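# Test five pump bottles, tray the faulty ones

## Task

Among five empty pump bottles, one or two have a defective pump whose head stays down after being pressed. Put every defective bottle into the grey tray, and leave every working bottle standing upright on the table outside the tray. Nothing may rely on the robot to stay in place at the end. Release everything, move the grippers away, and make sure all objects settle shortly afterwards. Nothing may leave the table.

## Robot and tools

ROBOT. Two arms, left_arm and right_arm, each with a seven-joint chain and a parallel two-finger gripper. A shared scene frame is used for everything: origin on the table surface midway between the arms, +z up, +x pointing out across the table, and left_arm on the +y side. The names left and right refer to the arms, not to sides of any picture. Printed hand positions can be slightly wrong, more so when an arm is stretched far.

GRIPPER AXES. The fingers extend along the gripper's own +z and close along its own x. The reported end_effector_position is the point midway between the pads; fingertips stick out 17.5 mm past it. A pure rotation command pivots about that point.

THE 20-NUMBER ROW. Every motion command is one row of 20 numbers covering both arms, even if only one moves. Order: left x, y, z (metres, scene frame), left qw, qx, qy, qz (orientation quaternion, w first, scene frame), left_gripper position, force_limit, speed; then the same ten for the right arm. x, y, z and the quaternion are an absolute pose for that gripper, not an offset. The three gripper numbers each run from -1 to 1. position: +1 is fully open (50 mm gap), about -0.65 means the pads touch; send -1 to grasp, which closes until an object stops the fingers. force_limit: pad force, about 20 N at -1, 102 N at 0, 185 N at +1 (actual grip may exceed it by up to ~17 %). speed: gap change rate, 20 mm/s at -1, 85 at 0, 150 at +1. To keep an arm still, resend its last reported pose and its same three gripper numbers; a 0 is a real command. Keep resending the same target quaternion rather than copying a drifted one from the result. A pose target more than 0.6 m along any gripper axis from the arm's last reported position is rejected.

TOOLS.
- execute_actions: actions is a list holding at most one item. Empty list = just report the state. {"rows": [...], "steps": n} plays 1 to 15 rows, one per control step of 1/30 s (default 15 steps; the final row repeats if rows run short). {"steps": n} alone waits up to 300 steps counted from the previous result, including time spent replying. Optional pictures (boolean) toggles camera images.
- move: target is one 20-number row; the grippers travel in straight lines to their poses, finishing together, in 0.5 to 10 s (cut off at 10 s). speed is the path top speed in m/s, 0.002 to 0.5, default 0.25; turning is capped at twice that in rad/s. Gripper numbers are applied at the start. Paths ignore obstacles and the other arm. Grippers can lag, wander, and overshoot speed near full extension.
- wait: seconds from 0 to 10; nothing new is commanded.
- zoom_image: camera (cam_head_left, cam_head_right, cam_high, cam_low, cam_left_wrist, cam_right_wrist) and region [x0, y0, x1, y1] in image pixels from the top-left, at most 504 by 504.
- finished_scene: scene = number of the current scene; ends and grades it, irreversibly.

CONTROLLER BEHAVIOUR. Each step the commanded pose is limited to 70 mm and 16 degrees from the measured pose, then tracked by damped inverse kinematics with position favoured over orientation. A single short action may not reach a far target; afterwards the arm drifts at most to its last clipped pose, so read the result and send the remainder. Joints accelerate and stop together. The simulation keeps running while the operator composes a reply.

READING RESULTS. The state line shows each gripper's position and quaternion. object_status: 0 moving, 1 blocked while opening, 2 blocked while closing (a grasp), 3 reached commanded opening or pads met (usually empty). After closing with -1, confirm status 2. Gripper opening in mm is roughly (250 - position_measured) x 0.202. A changed position number (by at least 0.01) is needed before new force or speed settings apply; to loosen a grip, open first. A move reports a move: line with its ending (done, off_target, moving, held, fault), which limits acted (paced = target clipped; held = a safety check blocked steps, after which motion may jump fast), and distance to target. HELD marks blocked steps; pose unreachable means the clearance check altered a command. Hand target shows the pose now being pursued.

CAUTIONS. Contact torque reaching a joint's load limit (51.3 N m for the first four joints, 32.3 N m for the wrist joints, held weight included) freezes that arm for 10 s. Holding loads heats motors; a MOTOR HOT line appears from 60 °C and at 75 °C the arm goes limp and sinks. Do not let the arms collide or push each other. Approach contacts slowly: faster moves and targets set deeper past the contact hit harder. Avoid drops, slips, slams and knocking anything off the table. A brief external tug on held parts or loose objects can happen.

SUGGESTED ORDER. Locate bottles and tray in the images, press each pump head gently from above and watch whether it springs back, grasp faulty ones and lower them into the tray, leave good ones upright, then open the fingers, lift clear and wait for things to settle before finishing.

Each tool is called after "Emit:" in YAML: its name, and indented under it one key for each argument.

## Session

Emit:
execute_actions:
  actions: []

Scene clock: 0.00 s of 5100.00 s.
left_arm: end_effector_position=(+0.5118, -0.0208, +0.2003) position_measured=3 object_status=3 end_effector_quat_wxyz=(+0.284, +0.766, -0.161, +0.553) | right_arm: end_effector_position=(+0.4479, -0.1909, +0.1812) position_measured=3 object_status=3 end_effector_quat_wxyz=(+0.002, +0.630, +0.777, +0.000)
Joint positions: left_arm=[ 0.941  1.004 -0.999  2.312 -0.367 -1.492  1.06 ] | right_arm=[-0.058  0.431  0.001  1.654  0.002  1.053  1.513]
Joint velocities: left_arm=[ 0.001 -0.    -0.001 -0.     0.    -0.001 -0.   ] | right_arm=[ 0.     0.001  0.     0.    -0.    -0.     0.001]
Motor temperatures (°C, as the motors report them): left_arm=[27 27 27 30 31 27 34] | right_arm=[25 25 24 26 33 32 42]
Hand target (left_arm): +0.512, -0.021, +0.200; +0.284, +0.766, -0.161, +0.553
Hand target (right_arm): +0.448, -0.191, +0.181; +0.002, +0.630, +0.777, +0.000
camera_calibration (this result's frames):
cam_left_wrist: T_world_to_cam=[[0.358678, 0.0389705, 0.932648, -0.365467], [-0.536702, -0.80886, 0.240203, 0.248372], [0.763742, -0.586709, -0.269205, -0.184314], [0, 0, 0, 1]] pos_world=[0.405155, 0.107002, 0.231574]

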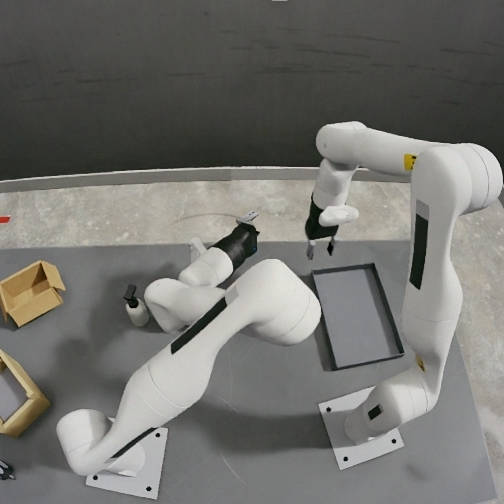

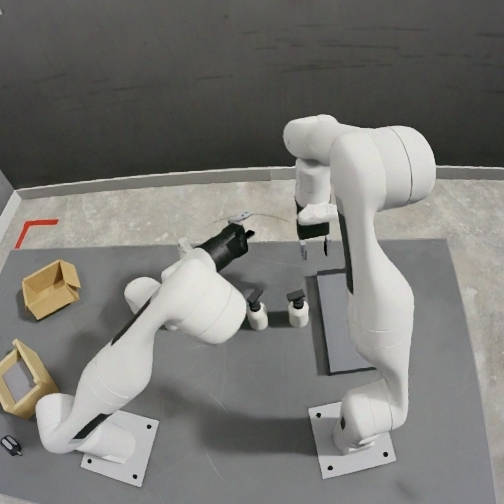

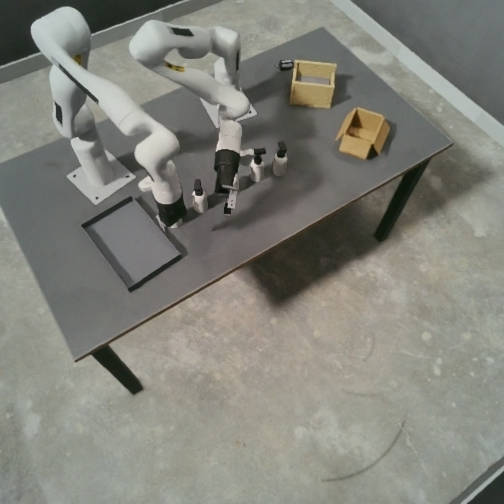

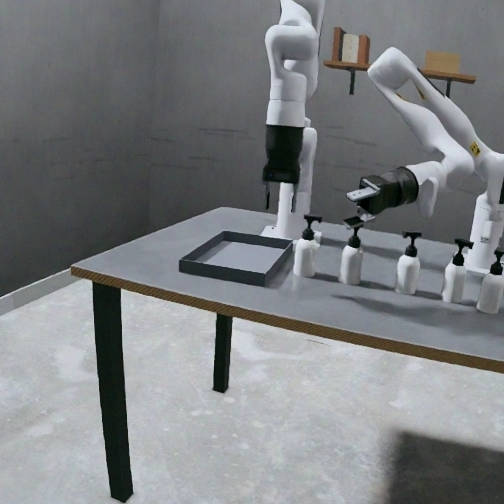

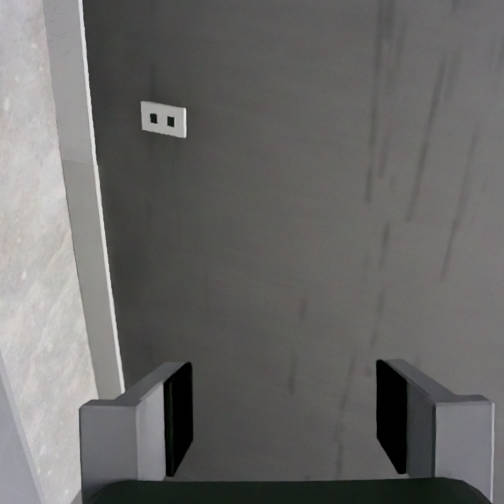

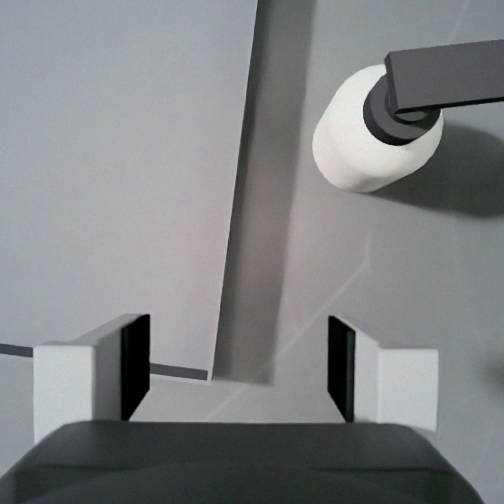

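Emit:
move:
  target: [0.51,0.0,0.36,0.284,0.766,-0.161,0.553,1,0,1,0.43,-0.25,0.24,0,0.707,0.707,0,1,0,1]
  speed: 0.2

Emit:
move:
  target: [0.36,0.25,0.33,0,0.707,0.707,0,1,0,1,0.34,-0.14,0.24,0,0.707,0.707,0,1,0,1]
  speed: 0.2

Scene clock: 5.83 s of 5100.00 s.
left_arm: end_effector_position=(+0.5103, -0.0003, +0.3594) position_measured=3 object_status=3 end_effector_quat_wxyz=(+0.284, +0.766, -0.161, +0.553) | right_arm: end_effector_position=(+0.4298, -0.2503, +0.2400) position_measured=3 object_status=3 end_effector_quat_wxyz=(+0.000, +0.707, +0.707, -0.000)
Joint positions: left_arm=[ 1.132  0.533 -1.276  2.216 -0.776 -1.073  1.174] | right_arm=[ 0.027  0.317  0.073  1.626 -0.024  1.2    1.467]
Joint velocities: left_arm=[ 0.006 -0.006  0.    -0.    -0.001  0.001  0.   ] | right_arm=[ 0.     0.001  0.    -0.     0.001  0.001  0.   ]
Motor temperatures (°C, as the motors report them): left_arm=[27 27 27 30 31 27 34] | right_arm=[25 25 24 26 33 32 42]
Hand target (left_arm): +0.510, -0.001, +0.360; +0.285, +0.766, -0.161, +0.553
Hand target (right_arm): +0.430, -0.250, +0.240; +0.000, +0.707, +0.707, -0.000
Off the commanded pose (left_arm): 0.001 m, 0 deg.
Off the commanded pose (right_arm): 0.000 m, 0 deg.
After step 90, 1.40 s passed at rest.
move: done
camera_calibration (this result's frames):
cam_left_wrist: T_world_to_cam=[[0.358968, 0.0392504, 0.932524, -0.514202], [-0.536215, -0.809104, 0.240467, 0.225567], [0.763947, -0.586353, -0.269396, -0.128319], [0, 0, 0, 1]] pos_world=[0.403564, 0.127449, 0.390696]
cam_right_wrist: T_world_to_cam=[[-0.00592099, 0.999532, 0.0300247, 0.239045], [0.999893, 0.00551585, 0.0135586, -0.405646], [0.0133866, 0.0301017, -0.999457, 0.404913], [0, 0, 0, 1]] pos_world=[0.401598, -0.248884, 0.403016]

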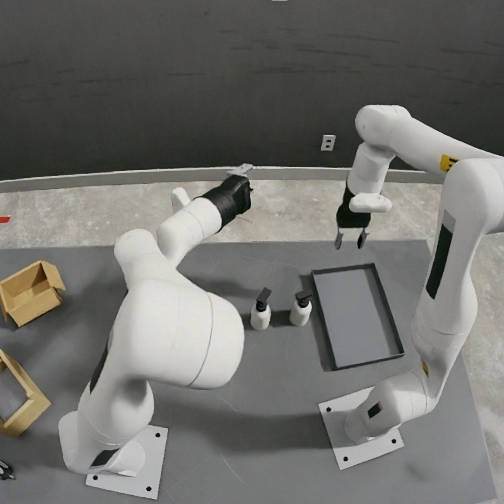

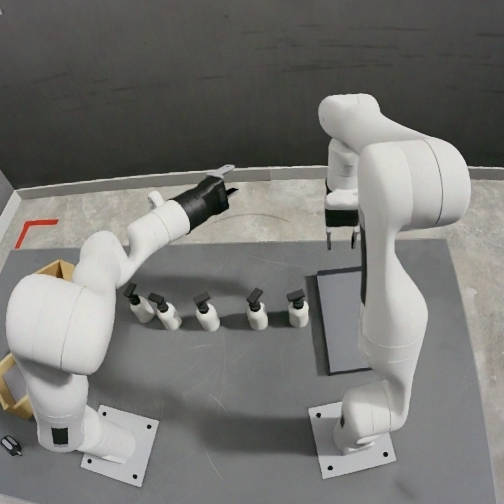

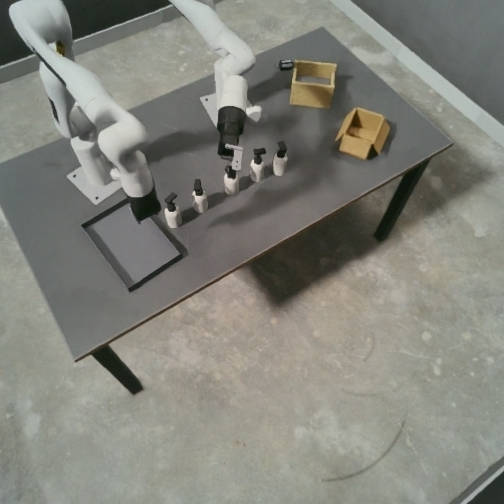

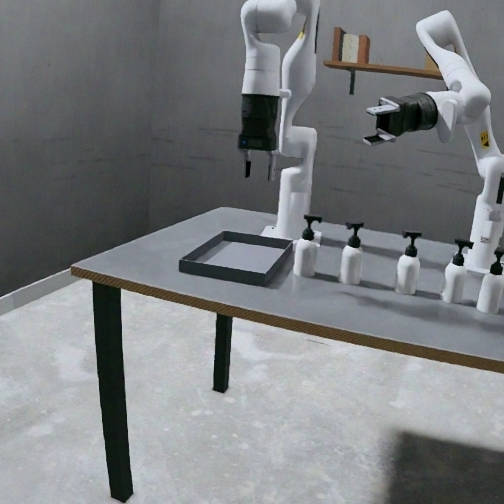

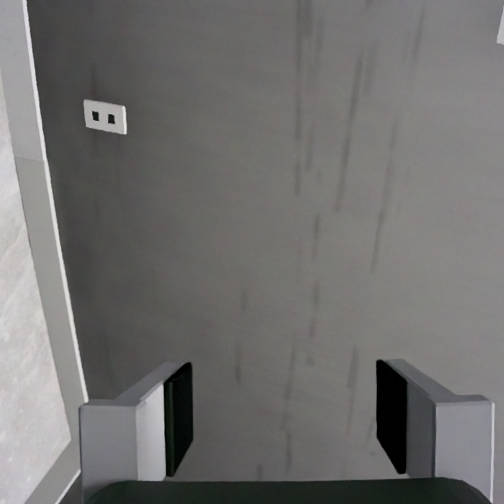

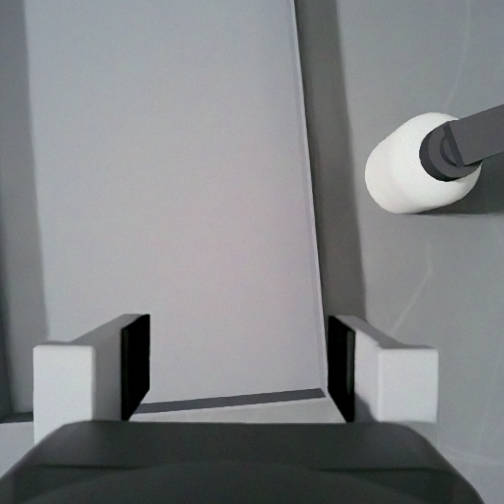

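Scene clock: 11.87 s of 5100.00 s.
left_arm: end_effector_position=(+0.3599, +0.2492, +0.3307) position_measured=3 object_status=3 end_effector_quat_wxyz=(+0.000, +0.708, +0.706, -0.001) | right_arm: end_effector_position=(+0.3400, -0.1397, +0.2398) position_measured=3 object_status=3 end_effector_quat_wxyz=(-0.001, +0.707, +0.707, +0.001)
Joint positions: left_arm=[ 0.691  0.421 -1.177  1.409  0.389  1.565  1.259] | right_arm=[-0.228  0.177 -0.031  1.814  0.004  1.15   1.101]
Joint velocities: left_arm=[-0.016  0.007 -0.002 -0.004  0.002  0.006 -0.002] | right_arm=[-0.001 -0.001 -0.001  0.001  0.001 -0.001 -0.   ]
Motor temperatures (°C, as the motors report them): left_arm=[27 27 27 30 31 27 34] | right_arm=[25 25 24 26 33 32 42]
Hand target (left_arm): +0.360, +0.250, +0.331; +0.000, +0.707, +0.707, -0.001
Hand target (right_arm): +0.340, -0.140, +0.240; -0.001, +0.707, +0.707, +0.001
Off the commanded pose (left_arm): 0.001 m, 0 deg.
Off the commanded pose (right_arm): 0.000 m, 0 deg.
move: done
camera_calibration (this result's frames):
cam_left_wrist: T_world_to_cam=[[0.0106669, 0.999205, -0.0384184, -0.236057], [0.99922, -0.0121118, -0.0375742, -0.30555], [-0.0380096, -0.0379876, -0.998555, 0.518257], [0, 0, 0, 1]] pos_world=[0.327529, 0.251855, 0.496959]
cam_right_wrist: T_world_to_cam=[[-0.00600872, 0.999456, 0.0324265, 0.1274], [0.999886, 0.00555693, 0.014005, -0.31648], [0.0138171, 0.0325069, -0.999376, 0.402797], [0, 0, 0, 1]] pos_world=[0.311644, -0.138666, 0.402847]

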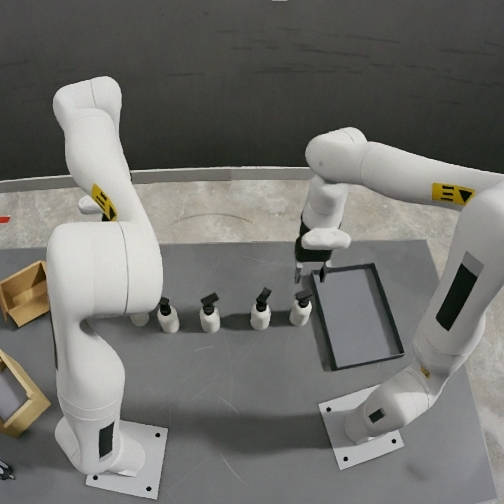

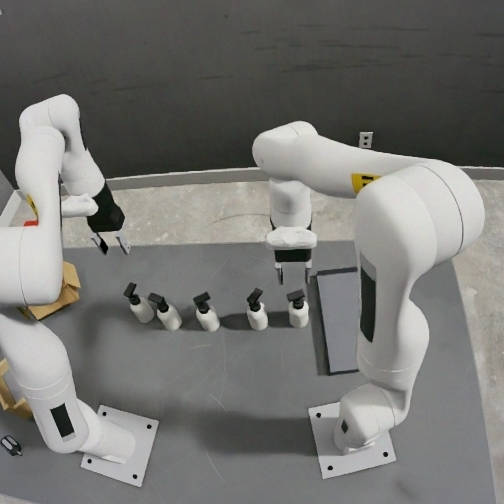

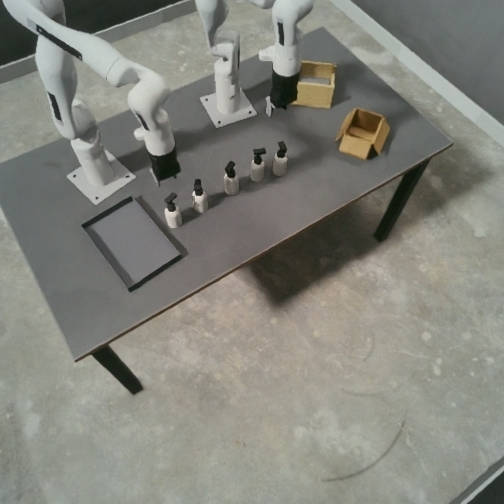

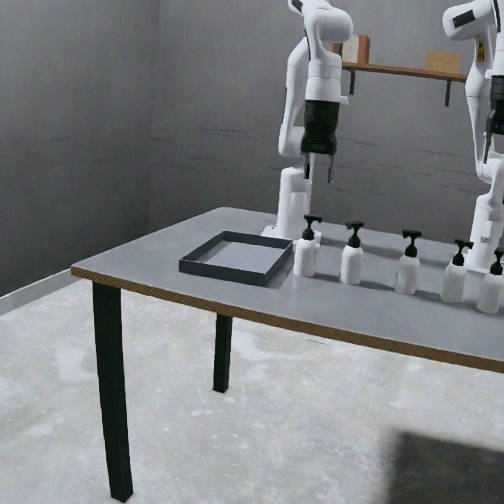

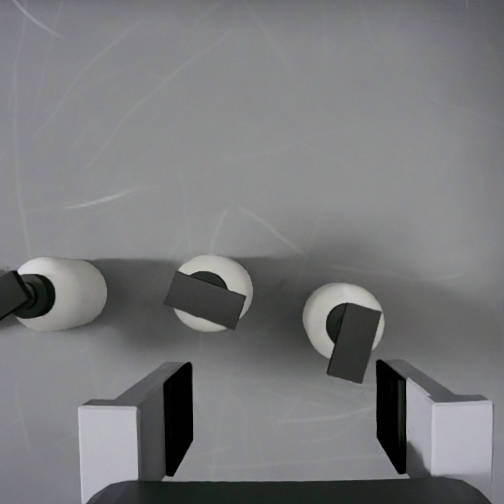

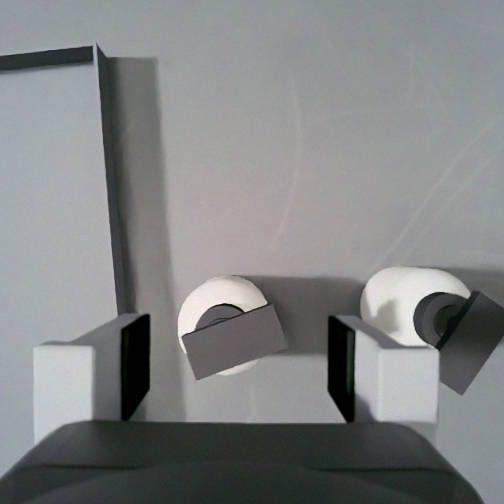

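Emit:
move:
  target: [0.349,0.284,0.2,0,0.707,0.707,0,1,0,1,0.344,-0.145,0.2,0,0.707,0.707,0,1,0,1]

Scene clock: 26.30 s of 5100.00 s.
left_arm: end_effector_position=(+0.3485, +0.2840, +0.2002) position_measured=3 object_status=3 end_effector_quat_wxyz=(+0.000, +0.707, +0.707, +0.000) | right_arm: end_effector_position=(+0.3442, -0.1449, +0.2000) position_measured=3 object_status=3 end_effector_quat_wxyz=(+0.000, +0.707, +0.707, +0.000)
Joint positions: left_arm=[ 0.615  0.505 -1.13   1.764  0.49   1.192  1.06 ] | right_arm=[-0.216  0.228 -0.027  1.891  0.007  1.023  1.116]
Joint velocities: left_arm=[-0.004  0.002  0.001  0.001  0.001 -0.001 -0.002] | right_arm=[ 0. -0. -0. -0. -0. -0. -0.]
Motor temperatures (°C, as the motors report them): left_arm=[27 27 27 30 31 27 34] | right_arm=[25 25 24 26 33 32 42]
Hand target (left_arm): +0.348, +0.284, +0.200; -0.000, +0.707, +0.707, -0.000
Hand target (right_arm): +0.344, -0.145, +0.200; +0.000, +0.707, +0.707, -0.000
Off the commanded pose (left_arm): 0.001 m, 0 deg.
Off the commanded pose (right_arm): 0.000 m, 0 deg.
After step 90, 10.33 s passed at rest.
move: done
camera_calibration (this result's frames):
cam_left_wrist: T_world_to_cam=[[0.00850355, 0.999315, -0.0360059, -0.275417], [0.999284, -0.00981999, -0.0365444, -0.299478], [-0.036873, -0.0356693, -0.998683, 0.387814], [0, 0, 0, 1]] pos_world=[0.315905, 0.286121, 0.366442]
cam_right_wrist: T_world_to_cam=[[-0.00640118, 0.99951, 0.0306235, 0.134449], [0.999886, 0.00597906, 0.0138562, -0.320014], [0.0136663, 0.0307087, -0.999435, 0.362873], [0, 0, 0, 1]] pos_world=[0.31588, -0.143614, 0.362985]

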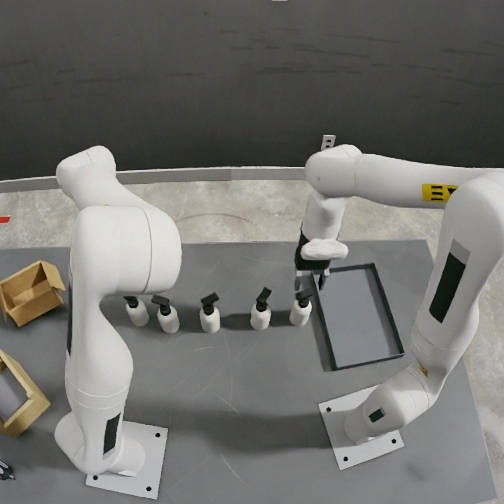

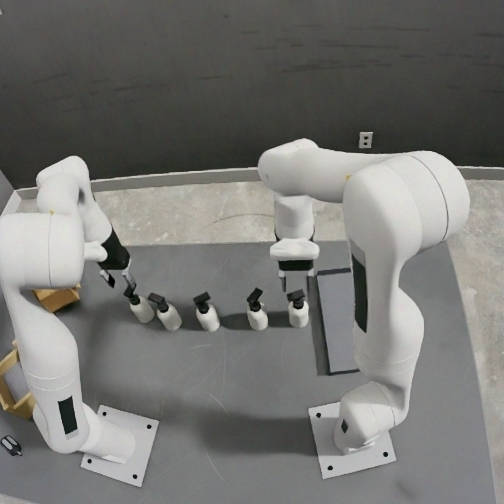

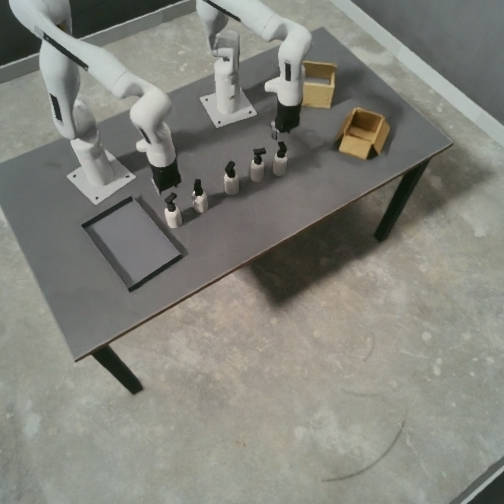

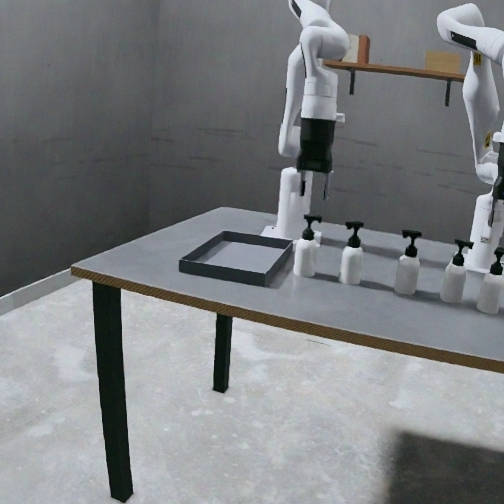

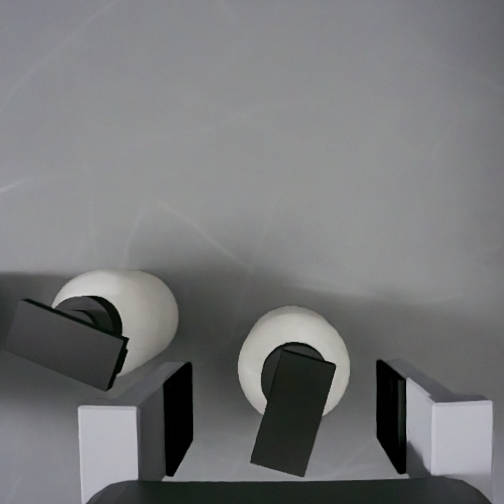

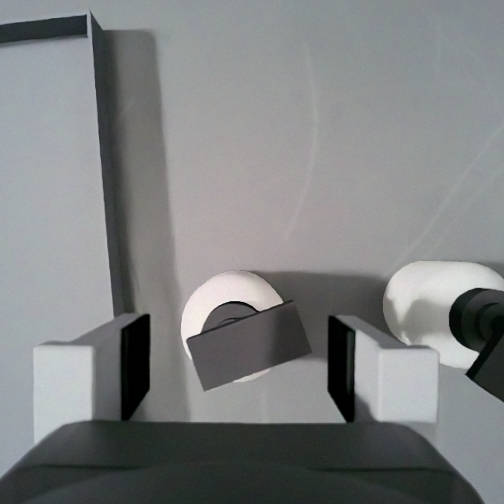

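Emit:
move:
  target: [0.352,0.289,0.18,0,0.707,0.707,0,-1,0,1,0.35,-0.147,0.18,0,0.707,0.707,0,-1,0,1]

Emit:
move:
  target: [0.352,0.289,0.137,0,0.707,0.707,0,-1,0,1,0.35,-0.147,0.137,0,0.707,0.707,0,-1,0,1]
  speed: 0.04

Emit:
move:
  target: [0.352,0.289,0.185,0,0.707,0.707,0,-1,0,1,0.35,-0.147,0.185,0,0.707,0.707,0,-1,0,1]
  speed: 0.15

Emit:
move:
  target: [0.327,0.209,0.185,0,0.707,0.707,0,-1,0,1,0.349,-0.043,0.185,0,0.707,0.707,0,-1,0,1]

Emit:
zoom_image:
  camera: "cam_low"
  region: [280, 170, 504, 330]

Scene clock: 37.90 s of 5100.00 s.
left_arm: end_effector_position=(+0.3519, +0.2888, +0.1801) position_measured=253 object_status=3 end_effector_quat_wxyz=(+0.000, +0.707, +0.707, +0.000) | right_arm: end_effector_position=(+0.3501, -0.1469, +0.1801) position_measured=253 object_status=3 end_effector_quat_wxyz=(+0.000, +0.707, +0.707, +0.000)
Joint positions: left_arm=[ 0.578  0.537 -1.104  1.791  0.525  1.146  1.02 ] | right_arm=[-0.207  0.265 -0.024  1.915  0.008  0.962  1.128]
Joint velocities: left_arm=[-0.004  0.003  0.002  0.002  0.001 -0.001 -0.002] | right_arm=[ 0.001  0.002 -0.     0.001 -0.    -0.003  0.001]
Motor temperatures (°C, as the motors report them): left_arm=[27 27 27 30 31 27 34] | right_arm=[25 25 24 26 33 32 42]
Hand target (left_arm): +0.352, +0.289, +0.180; -0.000, +0.707, +0.707, -0.000
Hand target (right_arm): +0.350, -0.147, +0.180; +0.000, +0.707, +0.707, -0.000
Off the commanded pose (left_arm): 0.000 m, 0 deg.
Off the commanded pose (right_arm): 0.000 m, 0 deg.
After step 90, 7.87 s passed at rest.
move: done
camera_calibration (this result's frames):
cam_left_wrist: T_world_to_cam=[[0.00850956, 0.99931, -0.0361414, -0.281008], [0.999289, -0.00982622, -0.0364106, -0.30365], [-0.0367406, -0.0358059, -0.998683, 0.368049], [0, 0, 0, 1]] pos_world=[0.319348, 0.291009, 0.346352]
cam_right_wrist: T_world_to_cam=[[-0.00635979, 0.999508, 0.0307083, 0.137069], [0.999883, 0.00592907, 0.0140969, -0.325691], [0.0139079, 0.0307943, -0.999429, 0.342961], [0, 0, 0, 1]] pos_world=[0.321755, -0.145631, 0.343147]

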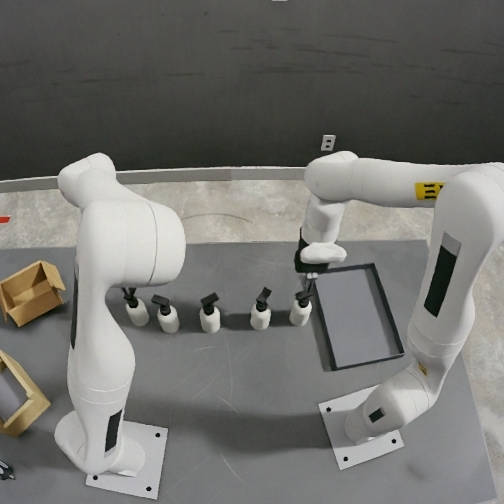

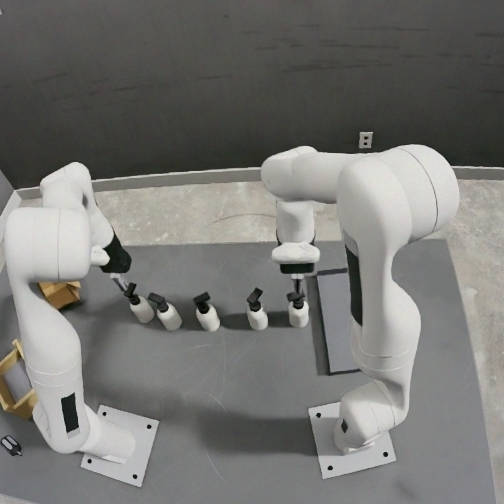

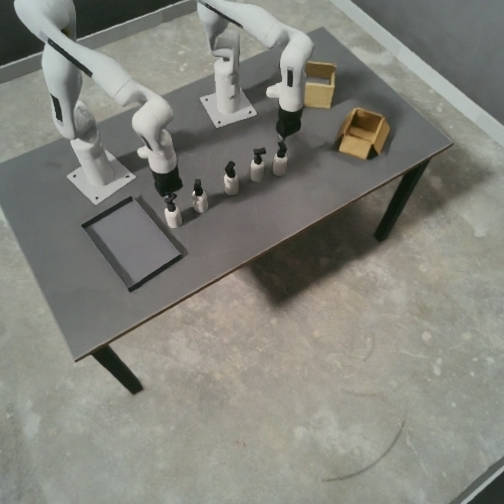

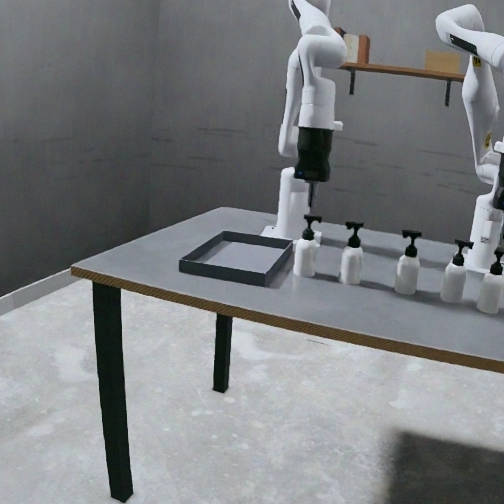

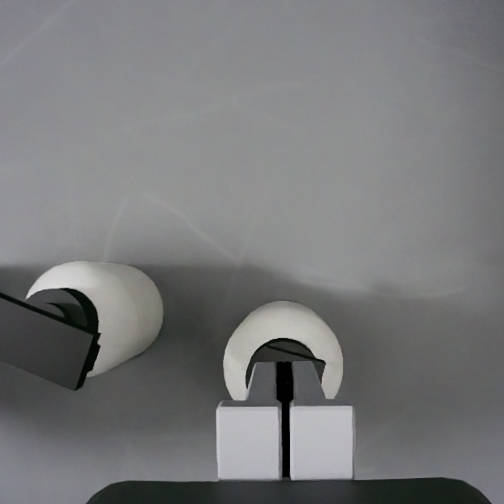

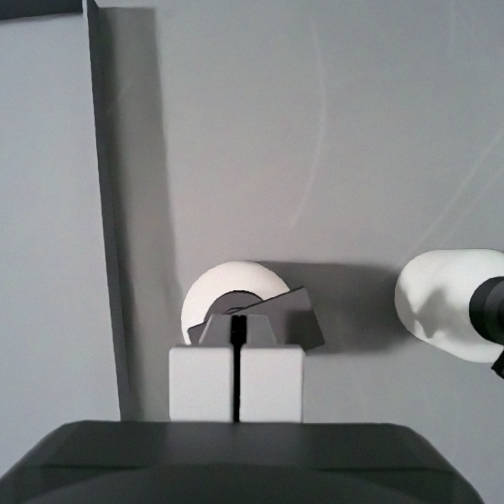

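Scene clock: 39.23 s of 5100.00 s.
left_arm: end_effector_position=(+0.3538, +0.2894, +0.1408) position_measured=253 object_status=3 end_effector_quat_wxyz=(+0.004, +0.707, +0.707, +0.002) | right_arm: end_effector_position=(+0.3532, -0.1454, +0.1429) position_measured=253 object_status=3 end_effector_quat_wxyz=(+0.002, +0.707, +0.707, +0.006)
Joint positions: left_arm=[ 0.537  0.589 -1.055  1.857  0.599  1.045  0.955] | right_arm=[-0.207  0.321 -0.025  1.98   0.011  0.827  1.125]
Joint velocities: left_arm=[-0.001 -0.003  0.001  0.002  0.003 -0.002 -0.003] | right_arm=[ 0.    -0.002 -0.     0.004  0.001 -0.004  0.   ]
Motor temperatures (°C, as the motors report them): left_arm=[27 27 27 30 31 27 34] | right_arm=[25 25 24 26 33 32 42]
Hand target (left_arm): +0.352, +0.289, +0.137; -0.000, +0.707, +0.707, +0.000
Hand target (right_arm): +0.350, -0.147, +0.137; -0.000, +0.707, +0.707, +0.000
Off the commanded pose (left_arm): 0.004 m, 0 deg.
Off the commanded pose (right_arm): 0.007 m, 1 deg.
move: off_target (left_arm, right_arm)
camera_calibration (this result's frames):
cam_left_wrist: T_world_to_cam=[[0.00852916, 0.999211, -0.0387768, -0.282667], [0.999532, -0.00965782, -0.029013, -0.308162], [-0.0293647, -0.0385112, -0.998827, 0.327064], [0, 0, 0, 1]] pos_world=[0.320033, 0.292064, 0.306779]
cam_right_wrist: T_world_to_cam=[[-0.00646698, 0.999313, 0.0364872, 0.135898], [0.999644, 0.00551658, 0.0260883, -0.329946], [0.0258691, 0.0366429, -0.998994, 0.302245], [0, 0, 0, 1]] pos_world=[0.322889, -0.145059, 0.30559]

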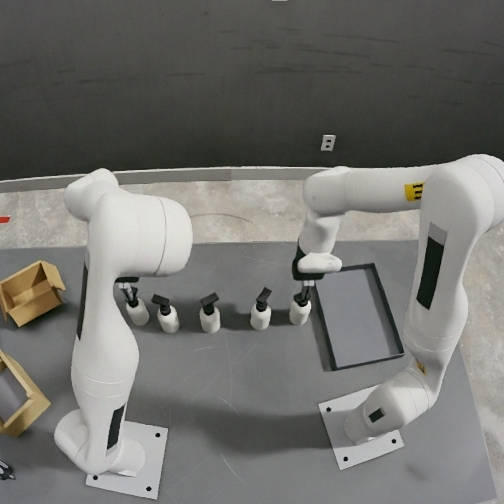

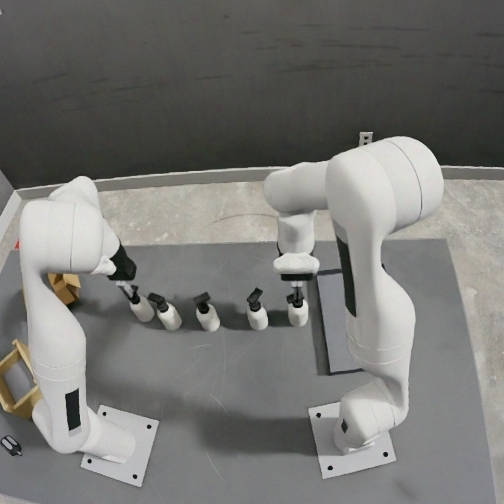

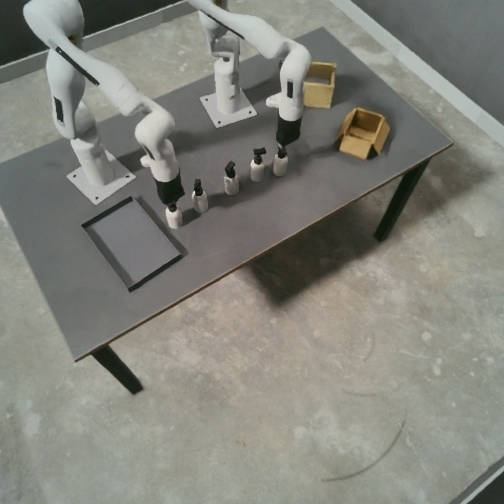

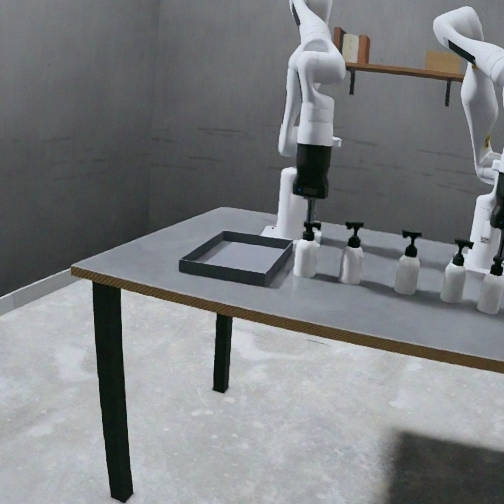

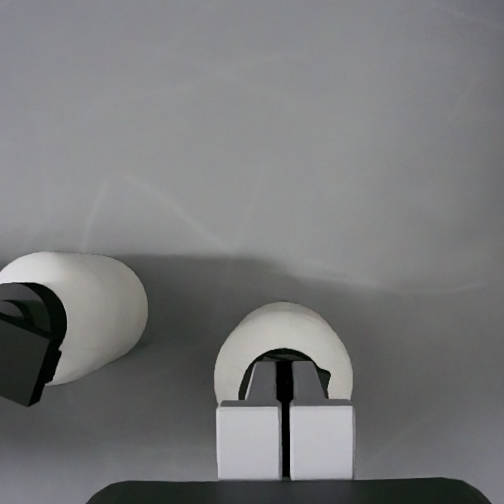

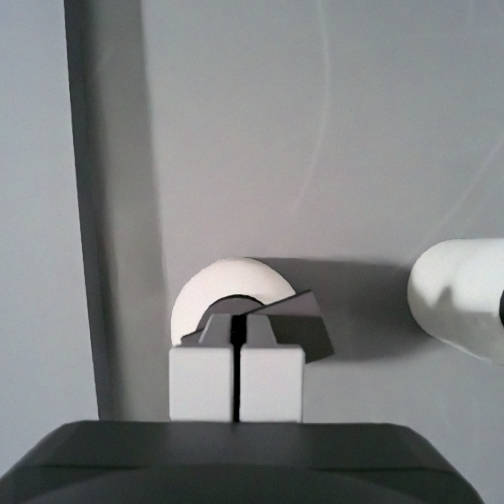

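Scene clock: 40.07 s of 5100.00 s.
left_arm: end_effector_position=(+0.3522, +0.2891, +0.1848) position_measured=253 object_status=3 end_effector_quat_wxyz=(-0.000, +0.707, +0.707, -0.000) | right_arm: end_effector_position=(+0.3498, -0.1471, +0.1849) position_measured=253 object_status=3 end_effector_quat_wxyz=(+0.000, +0.707, +0.707, -0.000)
Joint positions: left_arm=[ 0.581  0.531 -1.108  1.781  0.517  1.158  1.027] | right_arm=[-0.207  0.258 -0.024  1.906  0.007  0.978  1.128]
Joint velocities: left_arm=[ 0.002 -0.003  0.    -0.001 -0.002  0.001  0.001] | right_arm=[-0.    -0.002 -0.    -0.001 -0.     0.002  0.   ]
Motor temperatures (°C, as the motors report them): left_arm=[27 27 27 30 31 27 34] | right_arm=[25 25 24 26 33 32 42]
Hand target (left_arm): +0.352, +0.289, +0.185; +0.000, +0.707, +0.707, -0.000
Hand target (right_arm): +0.350, -0.147, +0.185; +0.000, +0.707, +0.707, -0.000
Off the commanded pose (left_arm): 0.000 m, 0 deg.
Off the commanded pose (right_arm): 0.000 m, 0 deg.
move: done
camera_calibration (this result's frames):
cam_left_wrist: T_world_to_cam=[[0.00781002, 0.999323, -0.0359552, -0.280865], [0.999286, -0.0091293, -0.0366758, -0.303848], [-0.0369792, -0.0356431, -0.99868, 0.372792], [0, 0, 0, 1]] pos_world=[0.31961, 0.291188, 0.351058]
cam_right_wrist: T_world_to_cam=[[-0.00590742, 0.999519, 0.0304515, 0.137013], [0.999891, 0.00549291, 0.0136779, -0.325505], [0.0135041, 0.030529, -0.999443, 0.347875], [0, 0, 0, 1]] pos_world=[0.321581, -0.145779, 0.347961]

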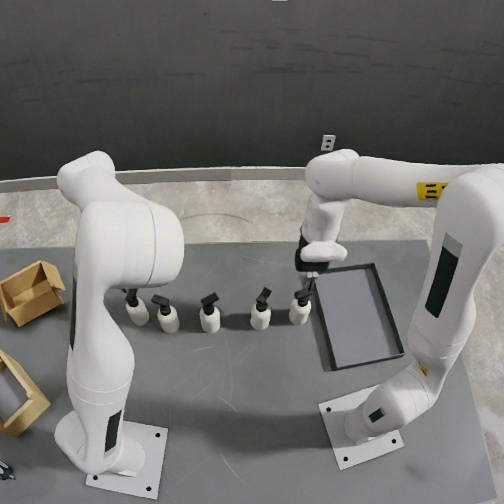

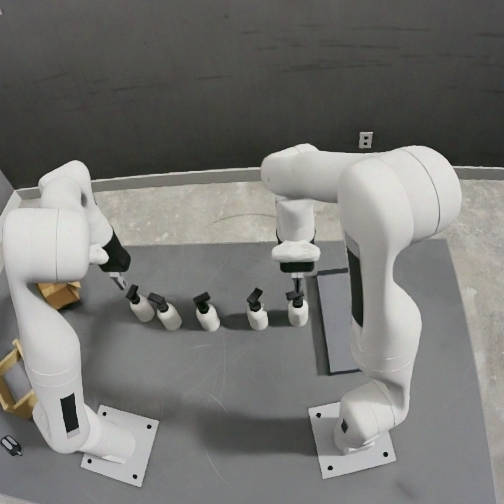

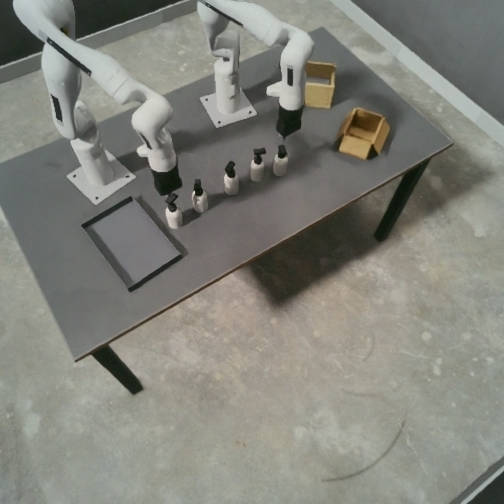

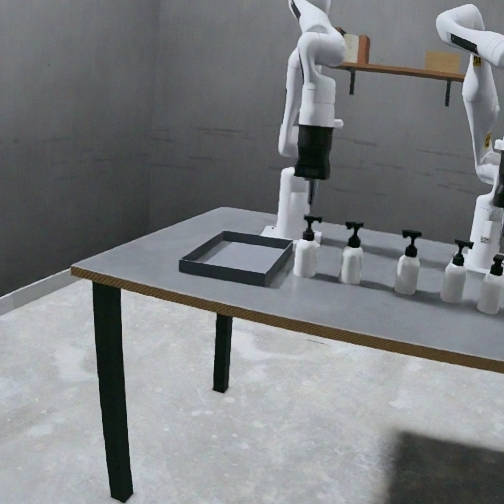

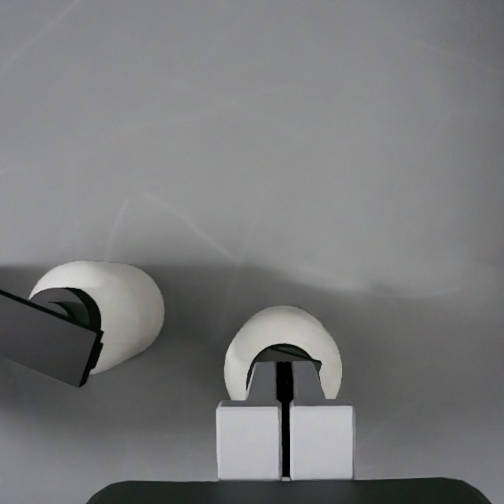

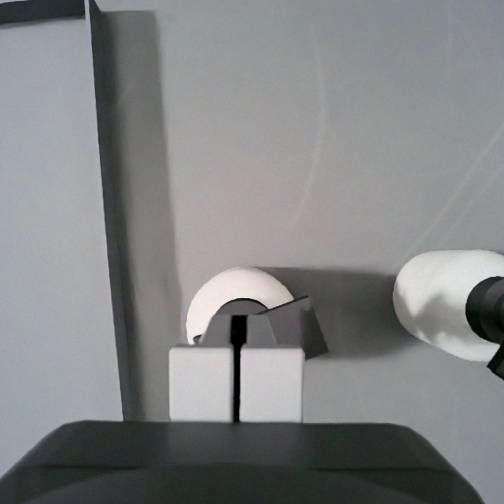

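Scene clock: 41.03 s of 5100.00 s.
left_arm: end_effector_position=(+0.3271, +0.2095, +0.1850) position_measured=253 object_status=3 end_effector_quat_wxyz=(-0.000, +0.707, +0.707, +0.000) | right_arm: end_effector_position=(+0.3488, -0.0428, +0.1852) position_measured=253 object_status=3 end_effector_quat_wxyz=(-0.000, +0.707, +0.707, +0.001)
Joint positions: left_arm=[ 0.825  0.506 -1.135  1.825  0.504  1.139  1.234] | right_arm=[-0.398  0.357 -0.076  1.758  0.03   1.027  0.877]
Joint velocities: left_arm=[ 0.009 -0.002  0.002 -0.    -0.    -0.     0.001] | right_arm=[-0.003  0.004 -0.002 -0.     0.001  0.001 -0.002]
Motor temperatures (°C, as the motors report them): left_arm=[27 27 27 30 31 27 34] | right_arm=[25 25 24 26 33 32 42]
Hand target (left_arm): +0.327, +0.209, +0.185; -0.000, +0.707, +0.707, +0.000
Hand target (right_arm): +0.349, -0.043, +0.185; -0.000, +0.707, +0.707, +0.000
Off the commanded pose (left_arm): 0.001 m, 0 deg.
Off the commanded pose (right_arm): 0.000 m, 0 deg.
move: done
camera_calibration (this result's frames):
cam_left_wrist: T_world_to_cam=[[0.00737647, 0.99935, -0.0352795, -0.201203], [0.999305, -0.00865631, -0.0362633, -0.279743], [-0.0365451, -0.0349875, -0.998719, 0.368915], [0, 0, 0, 1]] pos_world=[0.294515, 0.211558, 0.3512]
cam_right_wrist: T_world_to_cam=[[-0.00566971, 0.999477, 0.031841, 0.0323488], [0.999887, 0.0052234, 0.0140824, -0.32516], [0.0139087, 0.0319172, -0.999394, 0.344909], [0, 0, 0, 1]] pos_world=[0.32051, -0.041642, 0.348249]

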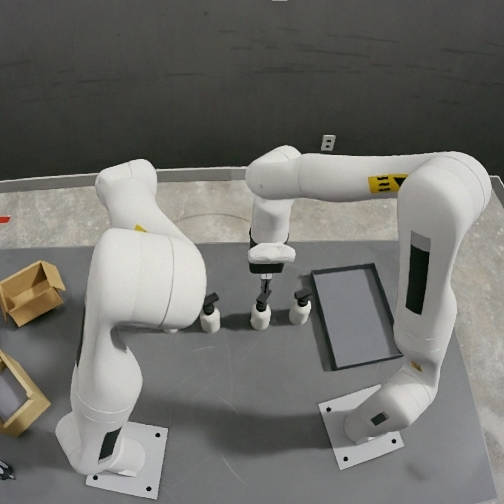

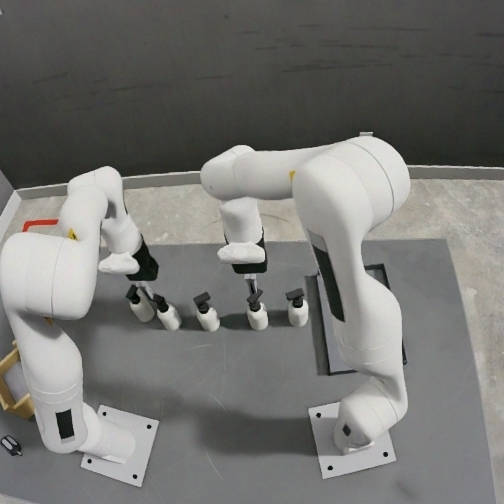

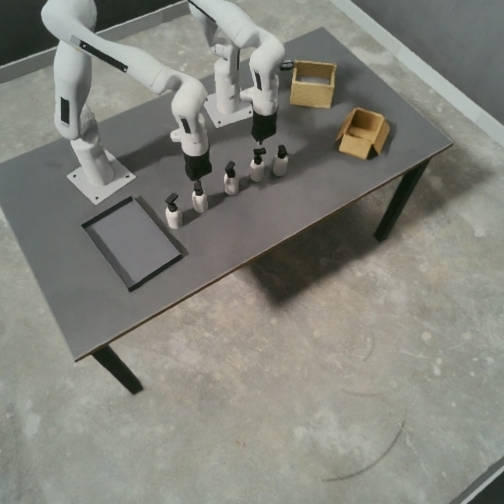

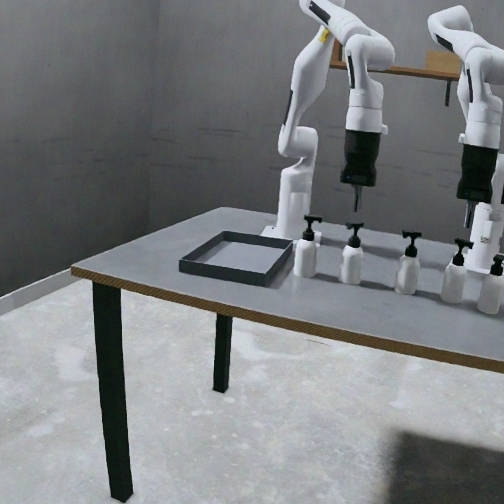

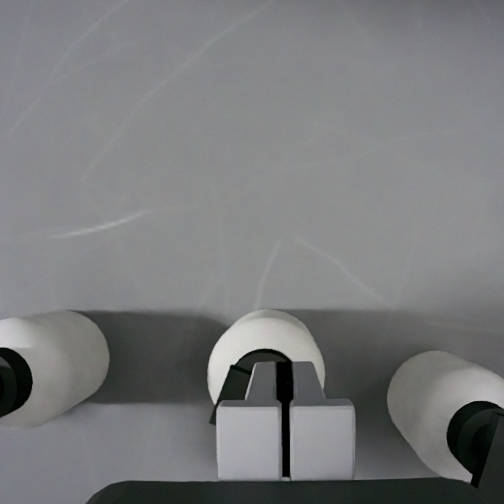

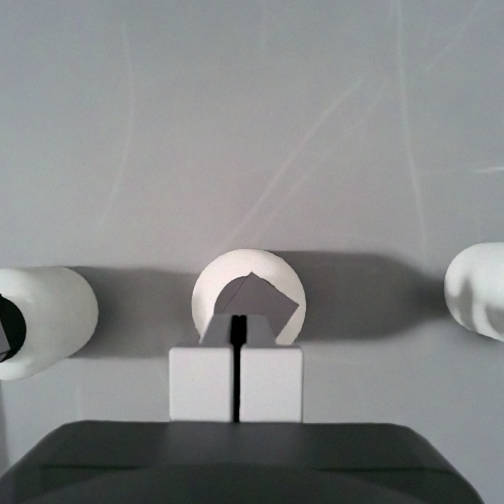

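Region (280, 170, 504, 330) of cam_low's 504x504 image, scaled by 2.250, with more detail than that image has; it fills the top 360 rows of this view, and the rest is white.

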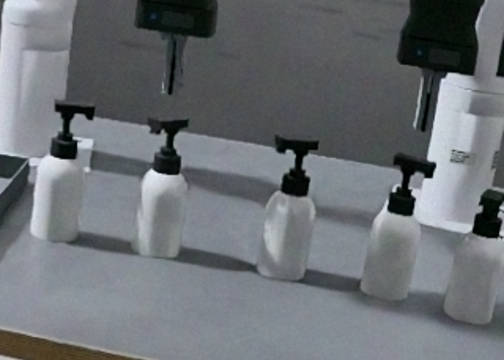

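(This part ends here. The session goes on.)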